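# Put the base on the conveyor belt, opening facing up

## Task

Get the base onto the conveyor belt so that its open side faces upward, then release it so no gripper is holding it.

## Robot and tools

Robot: two arms, left_arm and right_arm, each with a two-finger parallel gripper. Things may occasionally be nudged or a held part briefly pulled by outside forces.

Frames: poses in results use one world frame. Its origin lies on the table surface midway between the arms; +z is up, +x points away from the robots across the table, and left_arm sits toward +y. The arm names do not correspond to the left or right of any picture. Each gripper has its own axes: the fingers extend along its +z and close along its y. The reported end_effector_position is the point between the finger pads, roughly 1 cm short of the fingertips.

execute_actions: argument actions is a list holding zero or one item; optional pictures (true/false) controls whether camera images come back (they do by default). Empty list: nothing is commanded, the current state is returned. Motion item: {"rows": [...], "steps": n}, with 1 to 15 rows and steps up to 15 (default 15); each control step lasts 1/30 s, one row per step, and the final row is reused for leftover steps. Wait item: {"steps": n} alone, n up to 300, counted from the previous result, so time spent writing the reply is included. A rejected call does nothing.

Row layout (also used by move's target): one flat list of 14 numbers, each from -1 to 1, covering both arms even if one is idle. First left_arm: dx, dy, dz, rx, ry, rz, opening; then right_arm in the same order. dx..rz are offsets, not poses: they are taken relative to that gripper's pose in the latest result that reported it (or, before any such result in the scene, and for second or later calls in one reply, relative to where the robot is when the action begins), and they are expressed in the gripper's own axes. Every row in a list refers to that same starting pose; rows do not accumulate. Scale: 1.0 equals 0.6 m for dx, dy, dz and 180 degrees for rotation; rx, ry, rz form a single rotation vector. opening is absolute, not an offset: +1 is fully open (0.094 m), -1 fully closed.

move: target is one 14-number row as above; speed is the path's top speed in m/s, 0.002 to 0.5, default 0.25, with rotation capped at twice that value in rad/s. Each gripper travels a straight line to its target; both paths finish together and take 0.5 to 10 s, being cut off at 10 s if too long. Rotation goes the shorter way. The opening is applied when the move starts. Paths ignore obstacles and the other arm. Grippers trail their path, may wander from it and can overshoot the speed, worst with an almost straight arm. The result adds a move: line stating the ending (done, off_target, moving, held, fault) and any limits: paced means the commanded pose was clipped; held means a check blocked some steps, after which the arm may lurch fast. Each gripper's distance to its target is given. No per-step readings.

wait: seconds, 0 to 10; the scene runs with no new command.

zoom_image: camera is cam_high or cam_low; region is [x0, y0, x1, y1] in pixels of that camera's last full 504x504 image, origin at top left, at most 504 by 504 pixels. Returns a closer, more detailed view.

finished_scene: scene is the number of the current scene. It ends that scene for good and reports whether the goal was met; the next scene's task then follows. Only call it once the base rests, open side up, on the belt and is released. Replying without any tool call ends everything.

Results: a state line left_arm: ... | right_arm: ... gives each gripper's end_effector_position (metres) and end_effector_quat_wxyz in the world frame; the printed position may be off, more so at long reach. grip_measured is the measured finger opening on the command scale; the last value of Joint positions is the opening in metres; each gripper's reading may carry a fixed error of about 1 mm. A Hand target line shows where the controller is currently steering each gripper. A pose unreachable line means a clearance check altered or stopped what went to the named arm; HELD flags control steps where the row was not fully sent. FAULT lines report arm stops. MOTOR HOT warns at 75 °C; at 90 °C that arm halts 10 s, and at 100 °C its motors and gripper go limp and it drops.

Control behaviour: each step the commanded pose is limited to 70 mm and 16 degrees from the measured pose, and joints follow by damped inverse kinematics, favouring position over orientation. After an action ends, an arm only continues to its last clipped pose, so large moves need several actions; check the result. Arms usually settle a centimetre or more low. Zero offsets are not idle: they pull the arm back to its reference pose, which lets it sag over time. To keep an arm still, put the correcting offset toward its desired pose in the first call of a reply and zeros in later ones, raising it while it stays low. Joint limits (rad), base to gripper: waist -2.618 to 3.054, shoulder 0.000 to 3.142, elbow 0.000 to 3.142, wrist pitch -1.571 to 1.571, wrist yaw -1.571 to 1.571, wrist roll -2.094 to 2.094; elbows cannot fully straighten.

Gripping: fingers go where grip_measured would equal the commanded number (except near ±1). For a firm hold command about 0.03 below grip_measured; a smaller gap holds more gently. Pads push about 50 to 62 N, less on very thin parts, with a brief spike on first contact. Holding loads heats motors, even while you are composing a reply.

Timing: the simulation keeps running while a reply is being written; no steps are held back, so each result reflects the finished action.

Cameras: cam_high (overhead, near world [0.8066, -0.16951, 1.17096]) and cam_low (low side view, near [1.09013, -0.849115, 0.189091]); both 504x504, with given pinhole+radial calibration that may be slightly off.

Avoid: pushing or dropping anything off the table, letting the arms collide or press on each other, fast contacts, targets set far beyond a contact point, slipping or dropped parts, and overheating.

Each tool is called after ">>>" as name(argument=value, ...), one argument or row to a line, values as JSON.

## Session

>>> execute_actions(
  actions=[],
)

Scene clock: 0.00 s of 4480.00 s.
left_arm: end_effector_position=(+0.2400, +0.0714, +0.1224) grip_measured=+1.000 end_effector_quat_wxyz=(-0.118, -0.222, +0.962, -0.102) | right_arm: end_effector_position=(+0.1576, -0.2664, +0.1341) grip_measured=+1.000 end_effector_quat_wxyz=(+0.031, +0.500, +0.865, +0.016)
Joint positions: left_arm=[-0.677  1.838  1.553 -1.307  0.313 -1.017  0.094] | right_arm=[ 0.043  1.167  1.008 -1.342 -0.007  0.899  0.094]
Joint velocities: left_arm=[-0.002  0.012 -0.022 -0.007 -0.051 -0.022  0.   ] | right_arm=[ 0.007 -0.002  0.017 -0.007  0.007 -0.051  0.   ]
Motor temperatures (°C, as the motors report them): left_arm=[26 34 27 26 24 23] | right_arm=[24 29 30 32 23 25]
Hand target (left_arm): +0.240, +0.072, +0.123; -0.118, -0.222, +0.963, -0.101
Hand target (right_arm): +0.159, -0.268, +0.138; +0.040, +0.500, +0.865, +0.016

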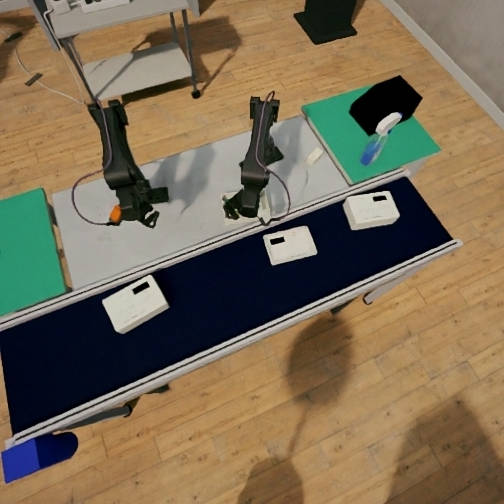

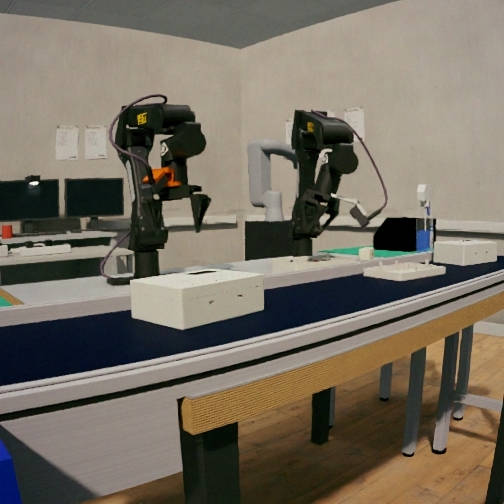

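>>> zoom_image(
  camera="cam_high",
  region=[200, 160, 310, 250],
)

>>> zoom_image(
  camera="cam_low",
  region=[230, 180, 400, 290],
)

>>> zoom_image(
  camera="cam_high",
  region=[90, 160, 200, 250],
)

Region (200, 160, 310, 250) of cam_high's 504x504 image, scaled by 4.582, with more detail than that image has; it fills the top 412 rows of this view, and the rest is white.

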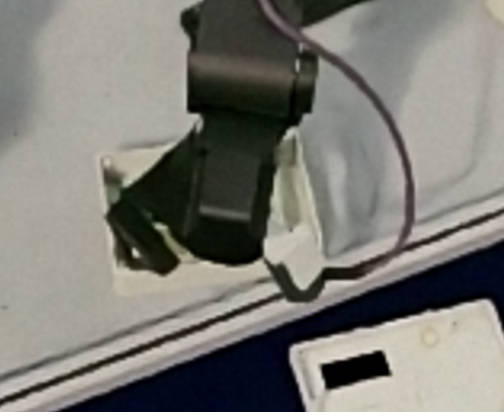

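Region (230, 180, 400, 290) of cam_low's 504x504 image, scaled by 2.965, with more detail than that image has; it fills the top 326 rows of this view, and the rest is white.

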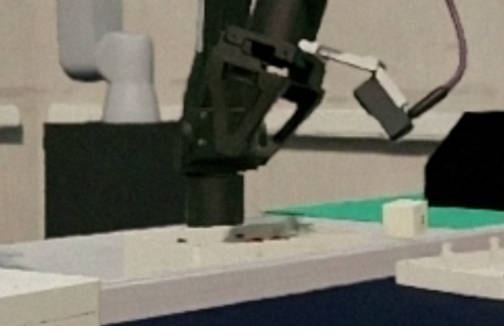

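Region (90, 160, 200, 250) of cam_high's 504x504 image, scaled by 4.582, with more detail than that image has; it fills the top 412 rows of this view, and the rest is white.

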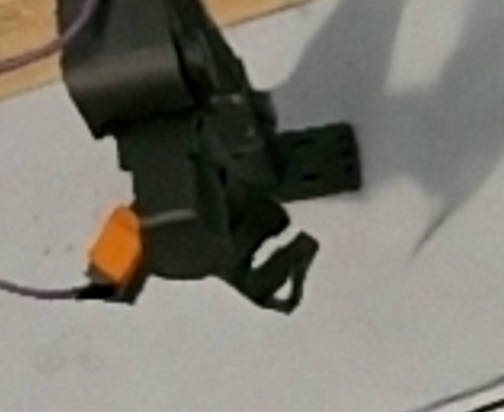

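>>> zoom_image(
  camera="cam_high",
  region=[212, 178, 282, 234],
)

>>> zoom_image(
  camera="cam_low",
  region=[255, 235, 375, 285],
)

Region (212, 178, 282, 234) of cam_high's 504x504 image, scaled by 7.200, with more detail than that image has; it fills the top 403 rows of this view, and the rest is white.

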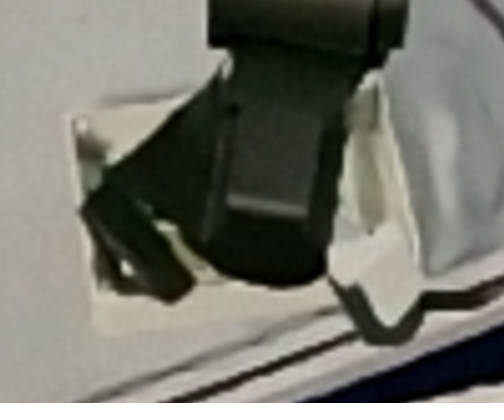

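Region (255, 235, 375, 285) of cam_low's 504x504 image, scaled by 4.200, with more detail than that image has; it fills the top 210 rows of this view, and the rest is white.

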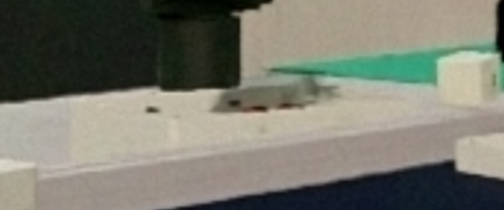

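>>> move(
  target=[-0.0873, 0.2453, 0.0208, -0.0464, -0.1473, 0.2339, -0.36, 0, 0, -0.005, 0, 0, 0, 1],
  speed=0.25,
)

>>> zoom_image(
  camera="cam_high",
  region=[212, 165, 302, 240],
)

>>> zoom_image(
  camera="cam_low",
  region=[260, 195, 400, 285],
)

Scene clock: 62.20 s of 4480.00 s.
left_arm: end_effector_position=(+0.2168, +0.2150, +0.0745) grip_measured=-0.359 end_effector_quat_wxyz=(+0.122, +0.125, +0.984, -0.017) | right_arm: end_effector_position=(+0.1576, -0.2664, +0.1341) grip_measured=+1.000 end_effector_quat_wxyz=(+0.031, +0.500, +0.865, +0.016)
Joint positions: left_arm=[-0.473  1.26   0.802 -0.866 -0.023 -0.106  0.03 ] | right_arm=[ 0.043  1.167  1.008 -1.342 -0.007  0.899  0.094]
Joint velocities: left_arm=[-0.007 -0.012 -0.002 -0.022  0.007  0.095 -0.   ] | right_arm=[ 0.007  0.017 -0.017  0.037  0.007  0.007  0.   ]
Motor temperatures (°C, as the motors report them): left_arm=[26 40 30 25 24 23] | right_arm=[24 29 32 31 23 25]
Hand target (left_arm): +0.216, +0.219, +0.074; +0.128, +0.125, +0.984, -0.015
Hand target (right_arm): +0.157, -0.266, +0.137; +0.031, +0.500, +0.865, +0.016
Off the commanded pose (left_arm): 0.004 m, 1 deg.
Off the commanded pose (right_arm): 0.003 m, 0 deg.
After step 90, 56.80 s passed at rest.
move: done

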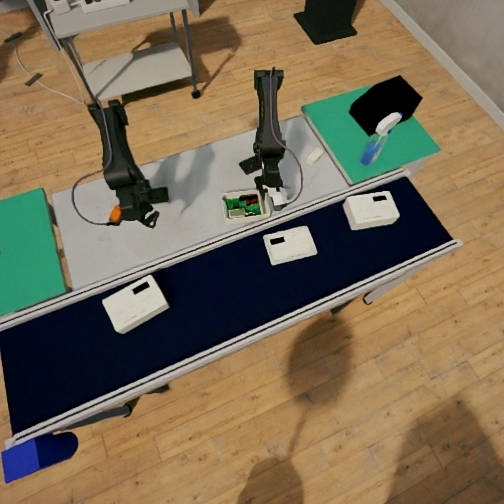

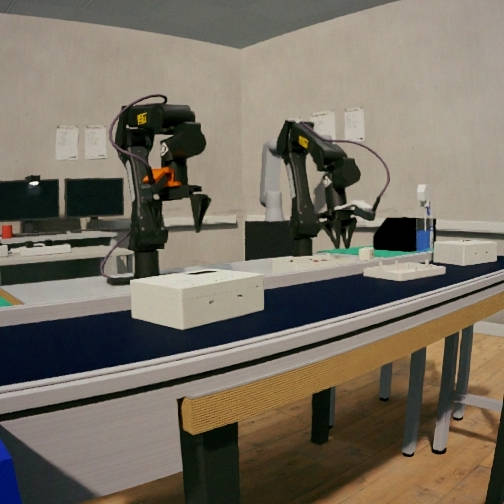

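Region (212, 165, 302, 240) of cam_high's 504x504 image, scaled by 5.600, with more detail than that image has.

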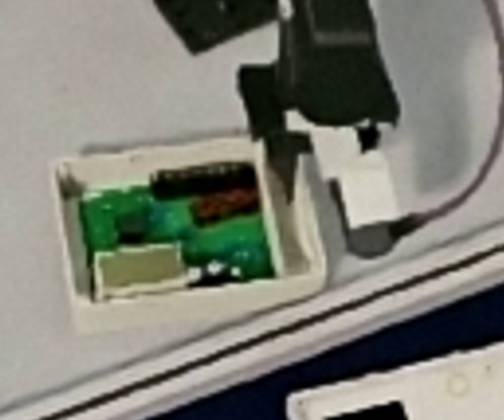

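Region (260, 195, 400, 285) of cam_low's 504x504 image, scaled by 3.600, with more detail than that image has; it fills the top 324 rows of this view, and the rest is white.

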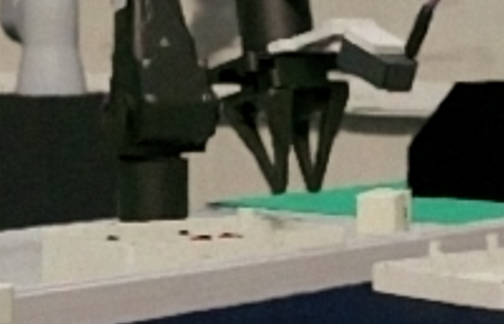

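>>> zoom_image(
  camera="cam_high",
  region=[245, 180, 290, 225],
)

>>> zoom_image(
  camera="cam_low",
  region=[305, 225, 375, 275],
)

Region (245, 180, 290, 225) of cam_high's 504x504 image, scaled by 11.200, with more detail than that image has.

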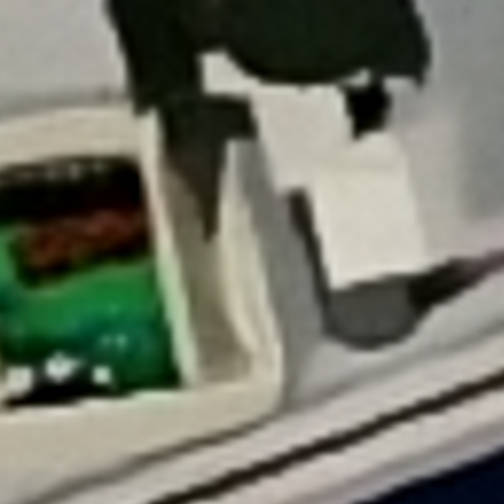

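Region (305, 225, 375, 275) of cam_low's 504x504 image, scaled by 7.200, with more detail than that image has; it fills the top 360 rows of this view, and the rest is white.

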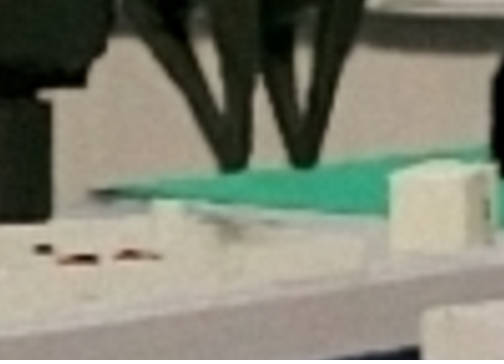

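>>> move(
  target=[0.0216, 0.001, 0.0855, 0, 0, 0, -0.4, 0, 0, -0.005, 0, 0, 0, 1],
  speed=0.05,
)

>>> zoom_image(
  camera="cam_high",
  region=[235, 175, 295, 230],
)

>>> zoom_image(
  camera="cam_low",
  region=[295, 210, 395, 280],
)

Scene clock: 78.87 s of 4480.00 s.
left_arm: end_effector_position=(+0.2201, +0.2138, +0.0277) grip_measured=-0.398 end_effector_quat_wxyz=(+0.130, +0.126, +0.983, -0.019) | right_arm: end_effector_position=(+0.1576, -0.2664, +0.1341) grip_measured=+1.000 end_effector_quat_wxyz=(+0.031, +0.500, +0.865, +0.016)
Joint positions: left_arm=[-0.473  1.33   0.65  -0.629 -0.023 -0.104  0.028] | right_arm=[ 0.043  1.167  1.008 -1.342 -0.007  0.899  0.094]
Joint velocities: left_arm=[-0.007 -0.002 -0.002 -0.022 -0.007 -0.022 -0.001] | right_arm=[ 0.012  0.007  0.012 -0.066  0.022  0.022  0.   ]
Motor temperatures (°C, as the motors report them): left_arm=[26 37 29 26 24 23] | right_arm=[24 29 33 31 23 25]
Hand target (left_arm): +0.216, +0.215, +0.022; +0.122, +0.125, +0.984, -0.017
Hand target (right_arm): +0.157, -0.266, +0.137; +0.031, +0.500, +0.865, +0.016
Off the commanded pose (left_arm): 0.007 m, 1 deg.
Off the commanded pose (right_arm): 0.003 m, 0 deg.
After step 90, 12.10 s passed at rest.
move: done

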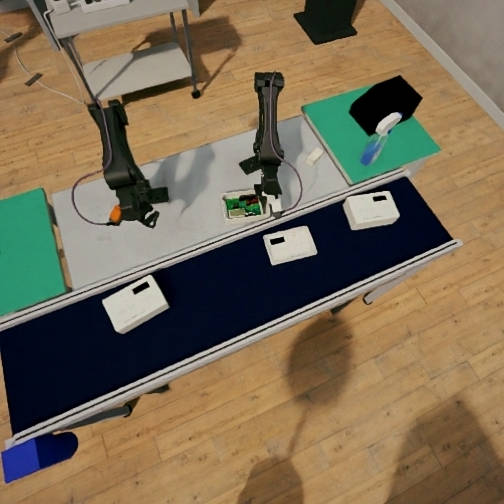

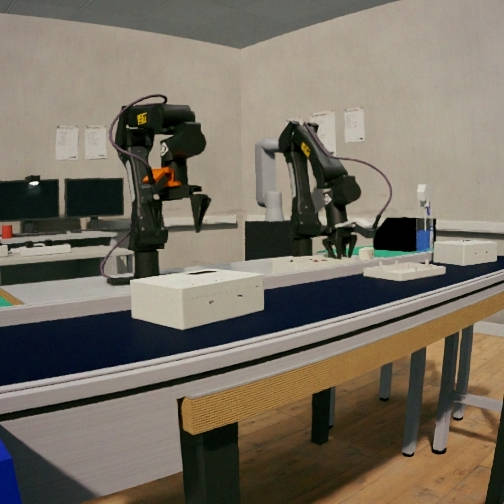

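Region (235, 175, 295, 230) of cam_high's 504x504 image, scaled by 8.400, with more detail than that image has; it fills the top 462 rows of this view, and the rest is white.

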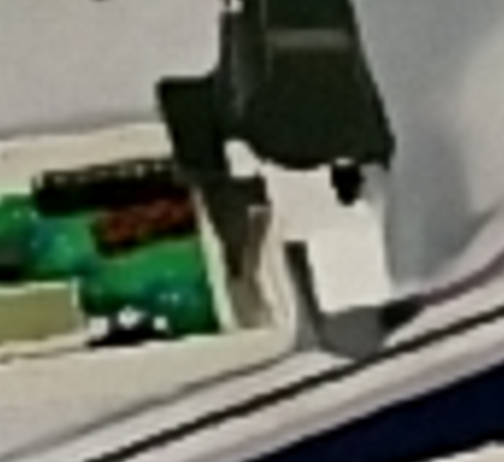

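Region (295, 210, 395, 280) of cam_low's 504x504 image, scaled by 5.040, with more detail than that image has; it fills the top 353 rows of this view, and the rest is white.

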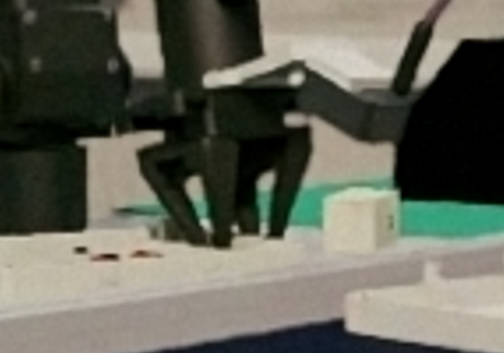

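>>> execute_actions(
  actions=[
    {"rows": [[0,0,0,0,0,0,-0.48,0,0,-0.005,0,0,0,1],[0,0,0,0,0,0,-0.56,0,0,-0.005,0,0,0,1],[0,0,0,0,0,0,-0.63,0,0,-0.005,0,0,0,1],[0,0,0,0,0,0,-0.69,0,0,-0.005,0,0,0,1],[0,0,0,0,0,0,-0.74,0,0,-0.005,0,0,0,1],[0,0,0,0,0,0,-0.78,0,0,-0.005,0,0,0,1],[0,0,0,0,0,0,-0.82,0,0,-0.005,0,0,0,1],[0,0,0,0,0,0,-0.85,0,0,-0.005,0,0,0,1],[0,0,0,0,0,0,-0.88,0,0,-0.005,0,0,0,1],[0,0,0,0,0,0,-0.9,0,0,-0.005,0,0,0,1],[0,0,0,0,0,0,-0.92,0,0,-0.005,0,0,0,1],[0,0,0,0,0,0,-0.94,0,0,-0.005,0,0,0,1],[0,0,0,0,0,0,-0.96,0,0,-0.005,0,0,0,1],[0,0,0,0,0,0,-0.98,0,0,-0.005,0,0,0,1],[0,0,0,0,0,0,-1,0,0,-0.005,0,0,0,1]], "steps": 15},
  ],
  pictures=false,
)

>>> move(
  target=[-0.039, 0, -0.1705, 0.01, 0, 0, -1, 0, 0, 0, 0, 0, 0, 1],
  speed=0.1,
)

>>> zoom_image(
  camera="cam_low",
  region=[240, 160, 420, 290],
)

Scene clock: 91.47 s of 4480.00 s.
left_arm: end_effector_position=(+0.2212, +0.2157, +0.0279) grip_measured=-0.960 end_effector_quat_wxyz=(+0.132, +0.125, +0.983, -0.013) | right_arm: end_effector_position=(+0.1576, -0.2664, +0.1341) grip_measured=+1.000 end_effector_quat_wxyz=(+0.031, +0.500, +0.865, +0.016)
Joint positions: left_arm=[-0.473  1.33   0.65  -0.627 -0.035 -0.104  0.002] | right_arm=[ 0.043  1.167  1.008 -1.342 -0.007  0.899  0.094]
Joint velocities: left_arm=[ 0.002  0.012 -0.012 -0.022  0.081 -0.037 -0.001] | right_arm=[ 0.002  0.007 -0.022 -0.007 -0.095 -0.007  0.   ]
Motor temperatures (°C, as the motors report them): left_arm=[26 36 29 26 24 23] | right_arm=[24 29 33 30 23 25]
Hand target (left_arm): +0.220, +0.214, +0.028; +0.130, +0.126, +0.983, -0.019
Hand target (right_arm): +0.157, -0.266, +0.137; +0.031, +0.500, +0.865, +0.016
Off the commanded pose (left_arm): 0.002 m, 1 deg.
Off the commanded pose (right_arm): 0.003 m, 0 deg.
Steps of this call (steps 1 to 90: nothing new was sent; then 9.10 s passed at rest; steps 91 to 105: all 15 steps of this action). Readings (end_effector_position):
91: left_arm (+0.2204, +0.2137, +0.0278) | right_arm (+0.1576, -0.2664, +0.1341)
92: left_arm (+0.2204, +0.2137, +0.0278) | right_arm (+0.1576, -0.2664, +0.1341)
94: left_arm (+0.2204, +0.2137, +0.0278) | right_arm (+0.1576, -0.2664, +0.1341)
98: left_arm (+0.2208, +0.2146, +0.0279) | right_arm (+0.1576, -0.2664, +0.1341)
105: the state above

Scene clock: 93.33 s of 4480.00 s.
left_arm: end_effector_position=(+0.2126, +0.2215, +0.1192) grip_measured=-0.960 end_effector_quat_wxyz=(+0.110, +0.129, +0.985, -0.012) | right_arm: end_effector_position=(+0.1576, -0.2664, +0.1341) grip_measured=+1.000 end_effector_quat_wxyz=(+0.031, +0.500, +0.865, +0.016)
Joint positions: left_arm=[-0.454  1.238  0.972 -1.085 -0.023 -0.079  0.002] | right_arm=[ 0.043  1.167  1.008 -1.342 -0.007  0.899  0.094]
Joint velocities: left_arm=[ 0.017 -0.012 -0.007 -0.022  0.066  0.007 -0.   ] | right_arm=[ 0.012 -0.012 -0.017  0.022 -0.007  0.007  0.   ]
Motor temperatures (°C, as the motors report them): left_arm=[26 36 29 26 24 23] | right_arm=[24 29 33 30 23 25]
Hand target (left_arm): +0.218, +0.217, +0.133; +0.130, +0.127, +0.983, -0.028
Hand target (right_arm): +0.158, -0.266, +0.134; +0.031, +0.500, +0.865, +0.016
Off the commanded pose (left_arm): 0.015 m, 3 deg.
Off the commanded pose (right_arm): 0.000 m, 0 deg.
move: off_target (left_arm)

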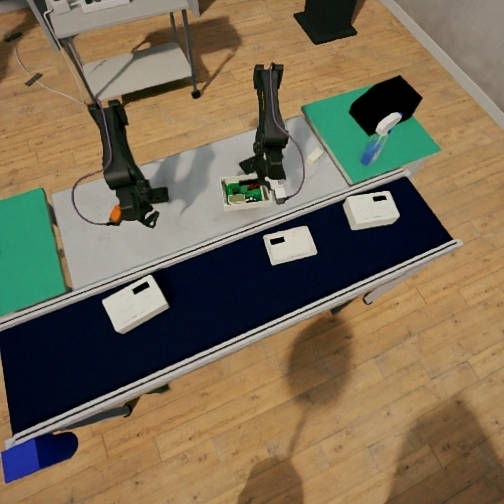

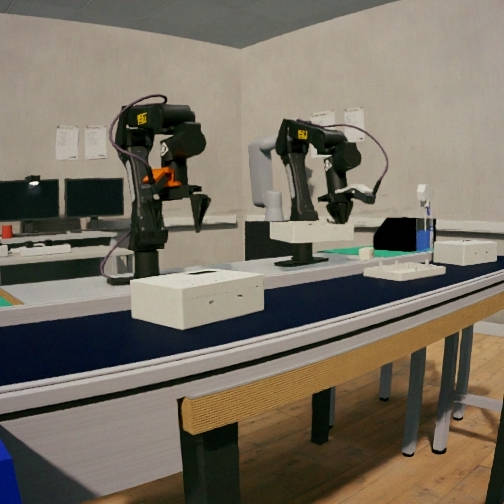

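Region (240, 160, 420, 290) of cam_low's 504x504 image, scaled by 2.800, with more detail than that image has.

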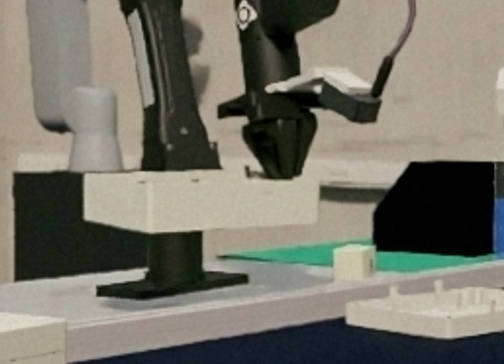

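>>> move(
  target=[-0.407, -0.193, 0.09, -0.0122, -0.0246, -0.0812, -1, 0, 0, -0.003, 0, 0, 0, 1],
  speed=0.18,
)

>>> zoom_image(
  camera="cam_low",
  region=[240, 170, 460, 320],
)

Scene clock: 109.03 s of 4480.00 s.
left_arm: end_effector_position=(+0.4193, +0.0523, +0.1089) grip_measured=-0.960 end_effector_quat_wxyz=(+0.131, +0.004, +0.991, +0.000) | right_arm: end_effector_position=(+0.1576, -0.2664, +0.1341) grip_measured=+1.000 end_effector_quat_wxyz=(+0.031, +0.500, +0.865, +0.016)
Joint positions: left_arm=[-0.677  2.286  2.171 -1.232 -0.139 -0.541  0.002] | right_arm=[ 0.043  1.167  1.008 -1.342 -0.007  0.899  0.094]
Joint velocities: left_arm=[-0.002  0.002 -0.022 -0.022  0.007 -0.066 -0.001] | right_arm=[ 0.002 -0.007  0.012 -0.022  0.051  0.022  0.   ]
Motor temperatures (°C, as the motors report them): left_arm=[26 37 32 26 24 23] | right_arm=[24 29 32 30 23 25]
Hand target (left_arm): +0.424, +0.044, +0.121; +0.149, +0.000, +0.989, -0.014
Hand target (right_arm): +0.157, -0.266, +0.136; +0.031, +0.500, +0.865, +0.016
Off the commanded pose (left_arm): 0.014 m, 2 deg.
Off the commanded pose (right_arm): 0.002 m, 0 deg.
After step 90, 10.43 s passed at rest.
move: off_target (left_arm)

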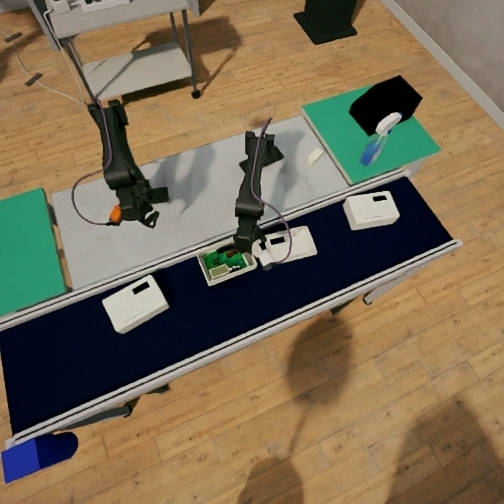

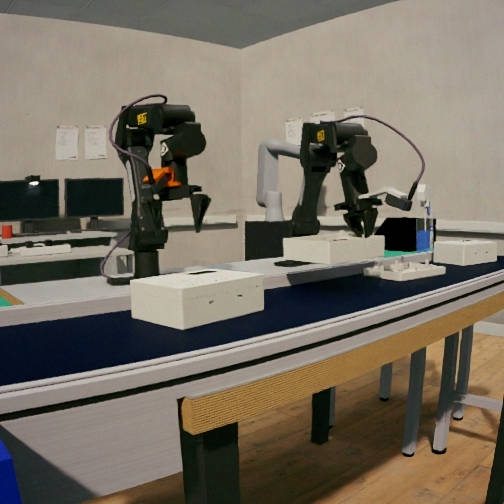

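Region (240, 170, 460, 320) of cam_low's 504x504 image, scaled by 2.291, with more detail than that image has; it fills the top 344 rows of this view, and the rest is white.

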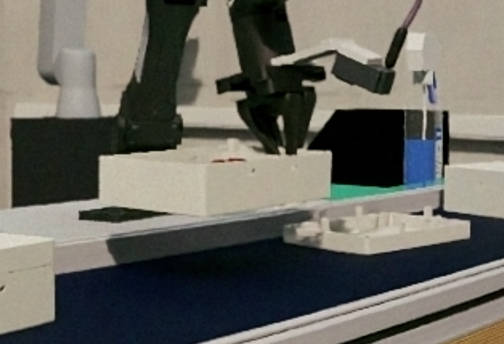

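>>> move(
  target=[-0.012, -0.028, 0.091, 0.008, -0.008, 0, -1, 0, 0, -0.003, 0, 0, 0, 1],
  speed=0.05,
)

>>> zoom_image(
  camera="cam_low",
  region=[270, 210, 430, 310],
)

Scene clock: 116.97 s of 4480.00 s.
left_arm: end_effector_position=(+0.4358, +0.0421, +0.0543) grip_measured=-0.960 end_effector_quat_wxyz=(+0.132, +0.004, +0.991, +0.001) | right_arm: end_effector_position=(+0.1576, -0.2664, +0.1341) grip_measured=+1.000 end_effector_quat_wxyz=(+0.031, +0.500, +0.865, +0.016)
Joint positions: left_arm=[-0.677  2.377  2.112 -1.081 -0.14  -0.541  0.002] | right_arm=[ 0.043  1.167  1.008 -1.342 -0.007  0.899  0.094]
Joint velocities: left_arm=[-0.002 -0.017  0.012  0.007 -0.051 -0.022 -0.   ] | right_arm=[ 0.002 -0.002  0.002  0.037 -0.037 -0.037  0.   ]
Motor temperatures (°C, as the motors report them): left_arm=[26 42 32 26 24 23] | right_arm=[24 29 32 30 23 25]
Hand target (left_arm): +0.440, +0.035, +0.058; +0.143, +0.006, +0.990, -0.012
Hand target (right_arm): +0.157, -0.266, +0.136; +0.031, +0.500, +0.865, +0.016
Off the commanded pose (left_arm): 0.009 m, 2 deg.
Off the commanded pose (right_arm): 0.002 m, 0 deg.
After step 90, 3.40 s passed at rest.
move: done

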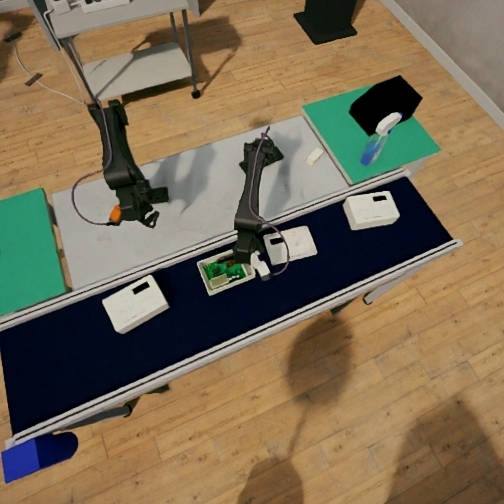

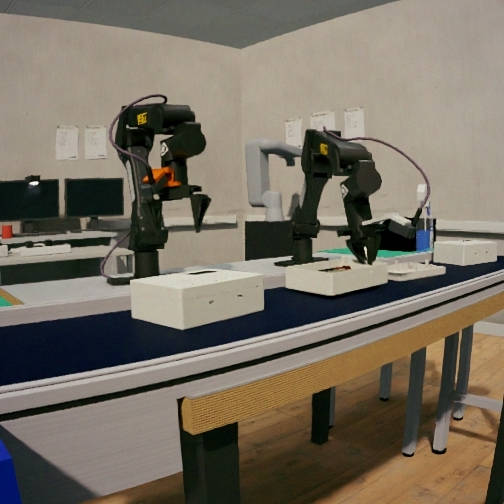

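Region (270, 210, 430, 310) of cam_low's 504x504 image, scaled by 3.150, with more detail than that image has; it fills the top 315 rows of this view, and the rest is white.

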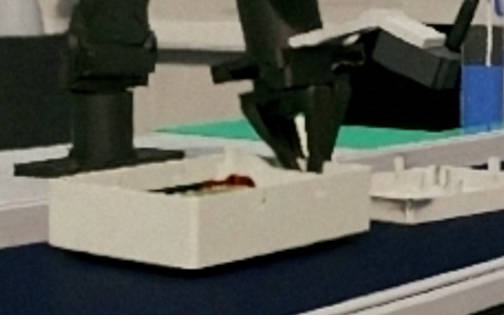

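>>> move(
  target=[0.006, -0.004, 0.035, 0.005, -0.005, 0, -1, 0, 0, -0.003, 0, 0, 0, 1],
  speed=0.018,
)

>>> zoom_image(
  camera="cam_low",
  region=[270, 220, 430, 320],
)

Scene clock: 121.90 s of 4480.00 s.
left_arm: end_effector_position=(+0.4371, +0.0410, +0.0438) grip_measured=-0.960 end_effector_quat_wxyz=(+0.140, +0.004, +0.990, -0.005) | right_arm: end_effector_position=(+0.1576, -0.2664, +0.1341) grip_measured=+1.000 end_effector_quat_wxyz=(+0.031, +0.500, +0.865, +0.016)
Joint positions: left_arm=[-0.677  2.365  2.043 -1.005 -0.139 -0.54   0.002] | right_arm=[ 0.043  1.167  1.008 -1.342 -0.007  0.899  0.094]
Joint velocities: left_arm=[-0.012 -0.012 -0.012  0.125  0.007 -0.081 -0.001] | right_arm=[ 0.017 -0.007  0.017  0.022 -0.007  0.007  0.   ]
Motor temperatures (°C, as the motors report them): left_arm=[26 45 31 26 24 23] | right_arm=[24 29 32 30 23 25]
Hand target (left_arm): +0.437, +0.040, +0.033; +0.139, +0.005, +0.990, -0.007
Hand target (right_arm): +0.157, -0.266, +0.136; +0.031, +0.500, +0.865, +0.016
Off the commanded pose (left_arm): 0.011 m, 0 deg.
Off the commanded pose (right_arm): 0.002 m, 0 deg.
After step 90, 0.50 s passed at rest.
move: off_target (left_arm)

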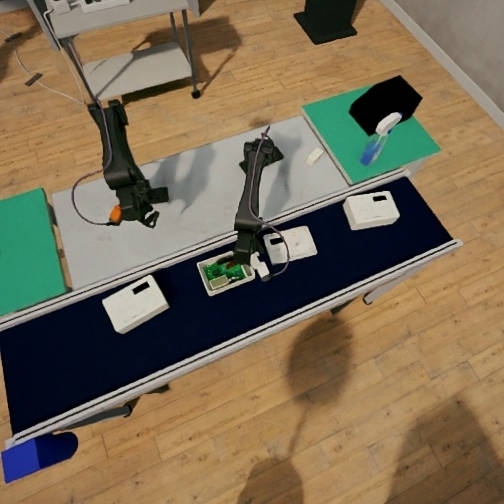

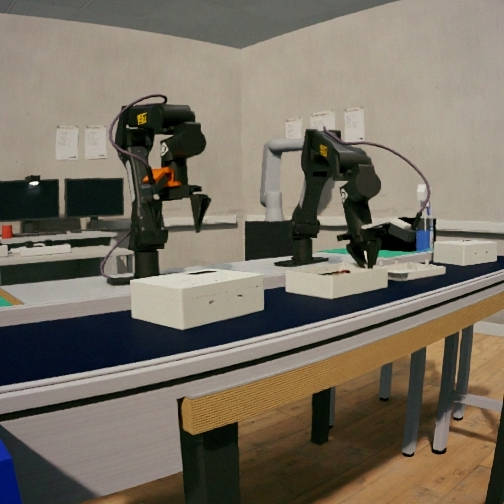

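Region (270, 220, 430, 320) of cam_low's 504x504 image, scaled by 3.150, with more detail than that image has; it fills the top 315 rows of this view, and the rest is white.

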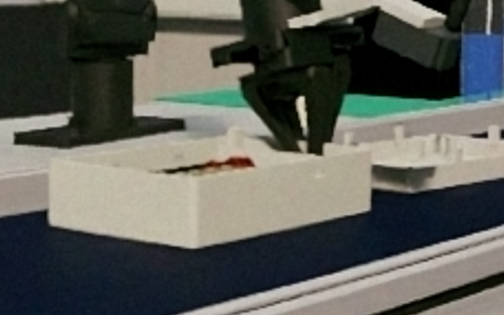

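>>> execute_actions(
  actions=[
    {"rows": [[0,0,0,0,0,0,-1,0,0,-0.003,0,0,0,1],[0,0,0,0,0,0,-1,0,0,-0.003,0,0,0,1],[0,0,0,0,0,0,-0.9,0,0,-0.003,0,0,0,1],[0,0,0,0,0,0,-0.8,0,0,-0.003,0,0,0,1],[0,0,0,0,0,0,-0.7,0,0,-0.003,0,0,0,1],[0,0,0,0,0,0,-0.6,0,0,-0.003,0,0,0,1],[0,0,0,0,0,0,-0.5,0,0,-0.003,0,0,0,1]], "steps": 11},
  ],
  pictures=false,
)

>>> move(
  target=[0, 0, -0.125, 0, 0, 0, -0.5, 0, 0, 0, 0, 0, 0, 1],
  speed=0.12,
)

>>> zoom_image(
  camera="cam_low",
  region=[260, 190, 450, 320],
)

Scene clock: 130.07 s of 4480.00 s.
left_arm: end_effector_position=(+0.4372, +0.0409, +0.0441) grip_measured=-0.502 end_effector_quat_wxyz=(+0.140, +0.004, +0.990, -0.005) | right_arm: end_effector_position=(+0.1576, -0.2664, +0.1341) grip_measured=+1.000 end_effector_quat_wxyz=(+0.031, +0.500, +0.865, +0.016)
Joint positions: left_arm=[-0.677  2.364  2.043 -1.004 -0.139 -0.54   0.023] | right_arm=[ 0.043  1.167  1.008 -1.342 -0.007  0.899  0.094]
Joint velocities: left_arm=[ 0.022 -0.007  0.002 -0.022 -0.022  0.007  0.   ] | right_arm=[ 0.022 -0.002 -0.017  0.022  0.081 -0.007  0.   ]
Motor temperatures (°C, as the motors report them): left_arm=[26 46 30 27 24 23] | right_arm=[24 29 33 30 23 25]
Hand target (left_arm): +0.437, +0.041, +0.044; +0.140, +0.004, +0.990, -0.005
Hand target (right_arm): +0.157, -0.266, +0.136; +0.031, +0.500, +0.865, +0.016
Off the commanded pose (left_arm): 0.000 m, 0 deg.
Off the commanded pose (right_arm): 0.002 m, 0 deg.
Steps of this call (steps 1 to 90: nothing new was sent; then 4.80 s passed at rest; steps 91 to 101: all 11 steps of this action). Readings (end_effector_position):
91: left_arm (+0.4370, +0.0410, +0.0441) | right_arm (+0.1576, -0.2664, +0.1341)
92: left_arm (+0.4370, +0.0410, +0.0441) | right_arm (+0.1576, -0.2664, +0.1341)
94: left_arm (+0.4372, +0.0409, +0.0441) | right_arm (+0.1576, -0.2664, +0.1341)
98: left_arm (+0.4372, +0.0409, +0.0441) | right_arm (+0.1576, -0.2664, +0.1341)
101: the state above

Scene clock: 131.53 s of 4480.00 s.
left_arm: end_effector_position=(+0.4189, +0.0450, +0.1109) grip_measured=-0.502 end_effector_quat_wxyz=(+0.138, +0.004, +0.990, -0.006) | right_arm: end_effector_position=(+0.1576, -0.2664, +0.1341) grip_measured=+1.000 end_effector_quat_wxyz=(+0.031, +0.500, +0.865, +0.016)
Joint positions: left_arm=[-0.689  2.283  2.171 -1.218 -0.139 -0.553  0.023] | right_arm=[ 0.043  1.167  1.008 -1.342 -0.007  0.899  0.094]
Joint velocities: left_arm=[-0.007  0.022  0.002  0.022  0.037  0.051 -0.001] | right_arm=[-0.017 -0.007 -0.012  0.007 -0.007  0.007  0.   ]
Motor temperatures (°C, as the motors report them): left_arm=[26 47 30 27 24 23] | right_arm=[24 29 32 30 23 25]
Hand target (left_arm): +0.417, +0.043, +0.116; +0.140, +0.004, +0.990, -0.006
Hand target (right_arm): +0.158, -0.266, +0.134; +0.031, +0.500, +0.865, +0.016
Off the commanded pose (left_arm): 0.007 m, 0 deg.
Off the commanded pose (right_arm): 0.000 m, 0 deg.
move: done

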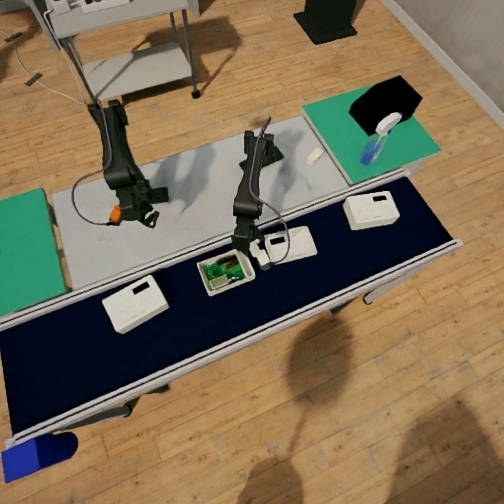

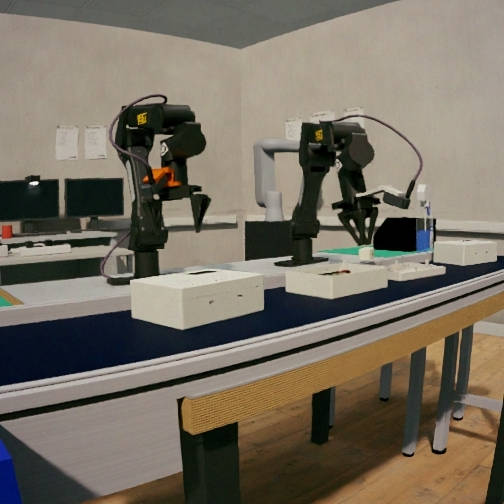

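Region (260, 190, 450, 320) of cam_low's 504x504 image, scaled by 2.653, with more detail than that image has; it fills the top 345 rows of this view, and the rest is white.

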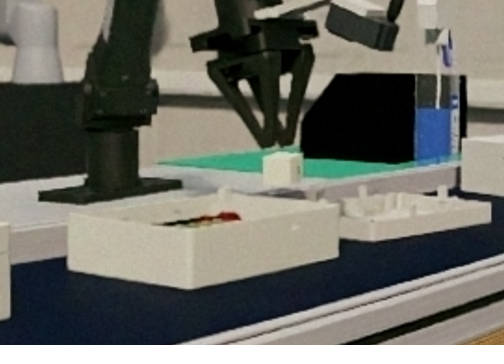

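The base is flat on the belt, open side up, and the gripper has let go.

>>> finished_scene(
  scene=2,
)

The scene is finished: the task was done.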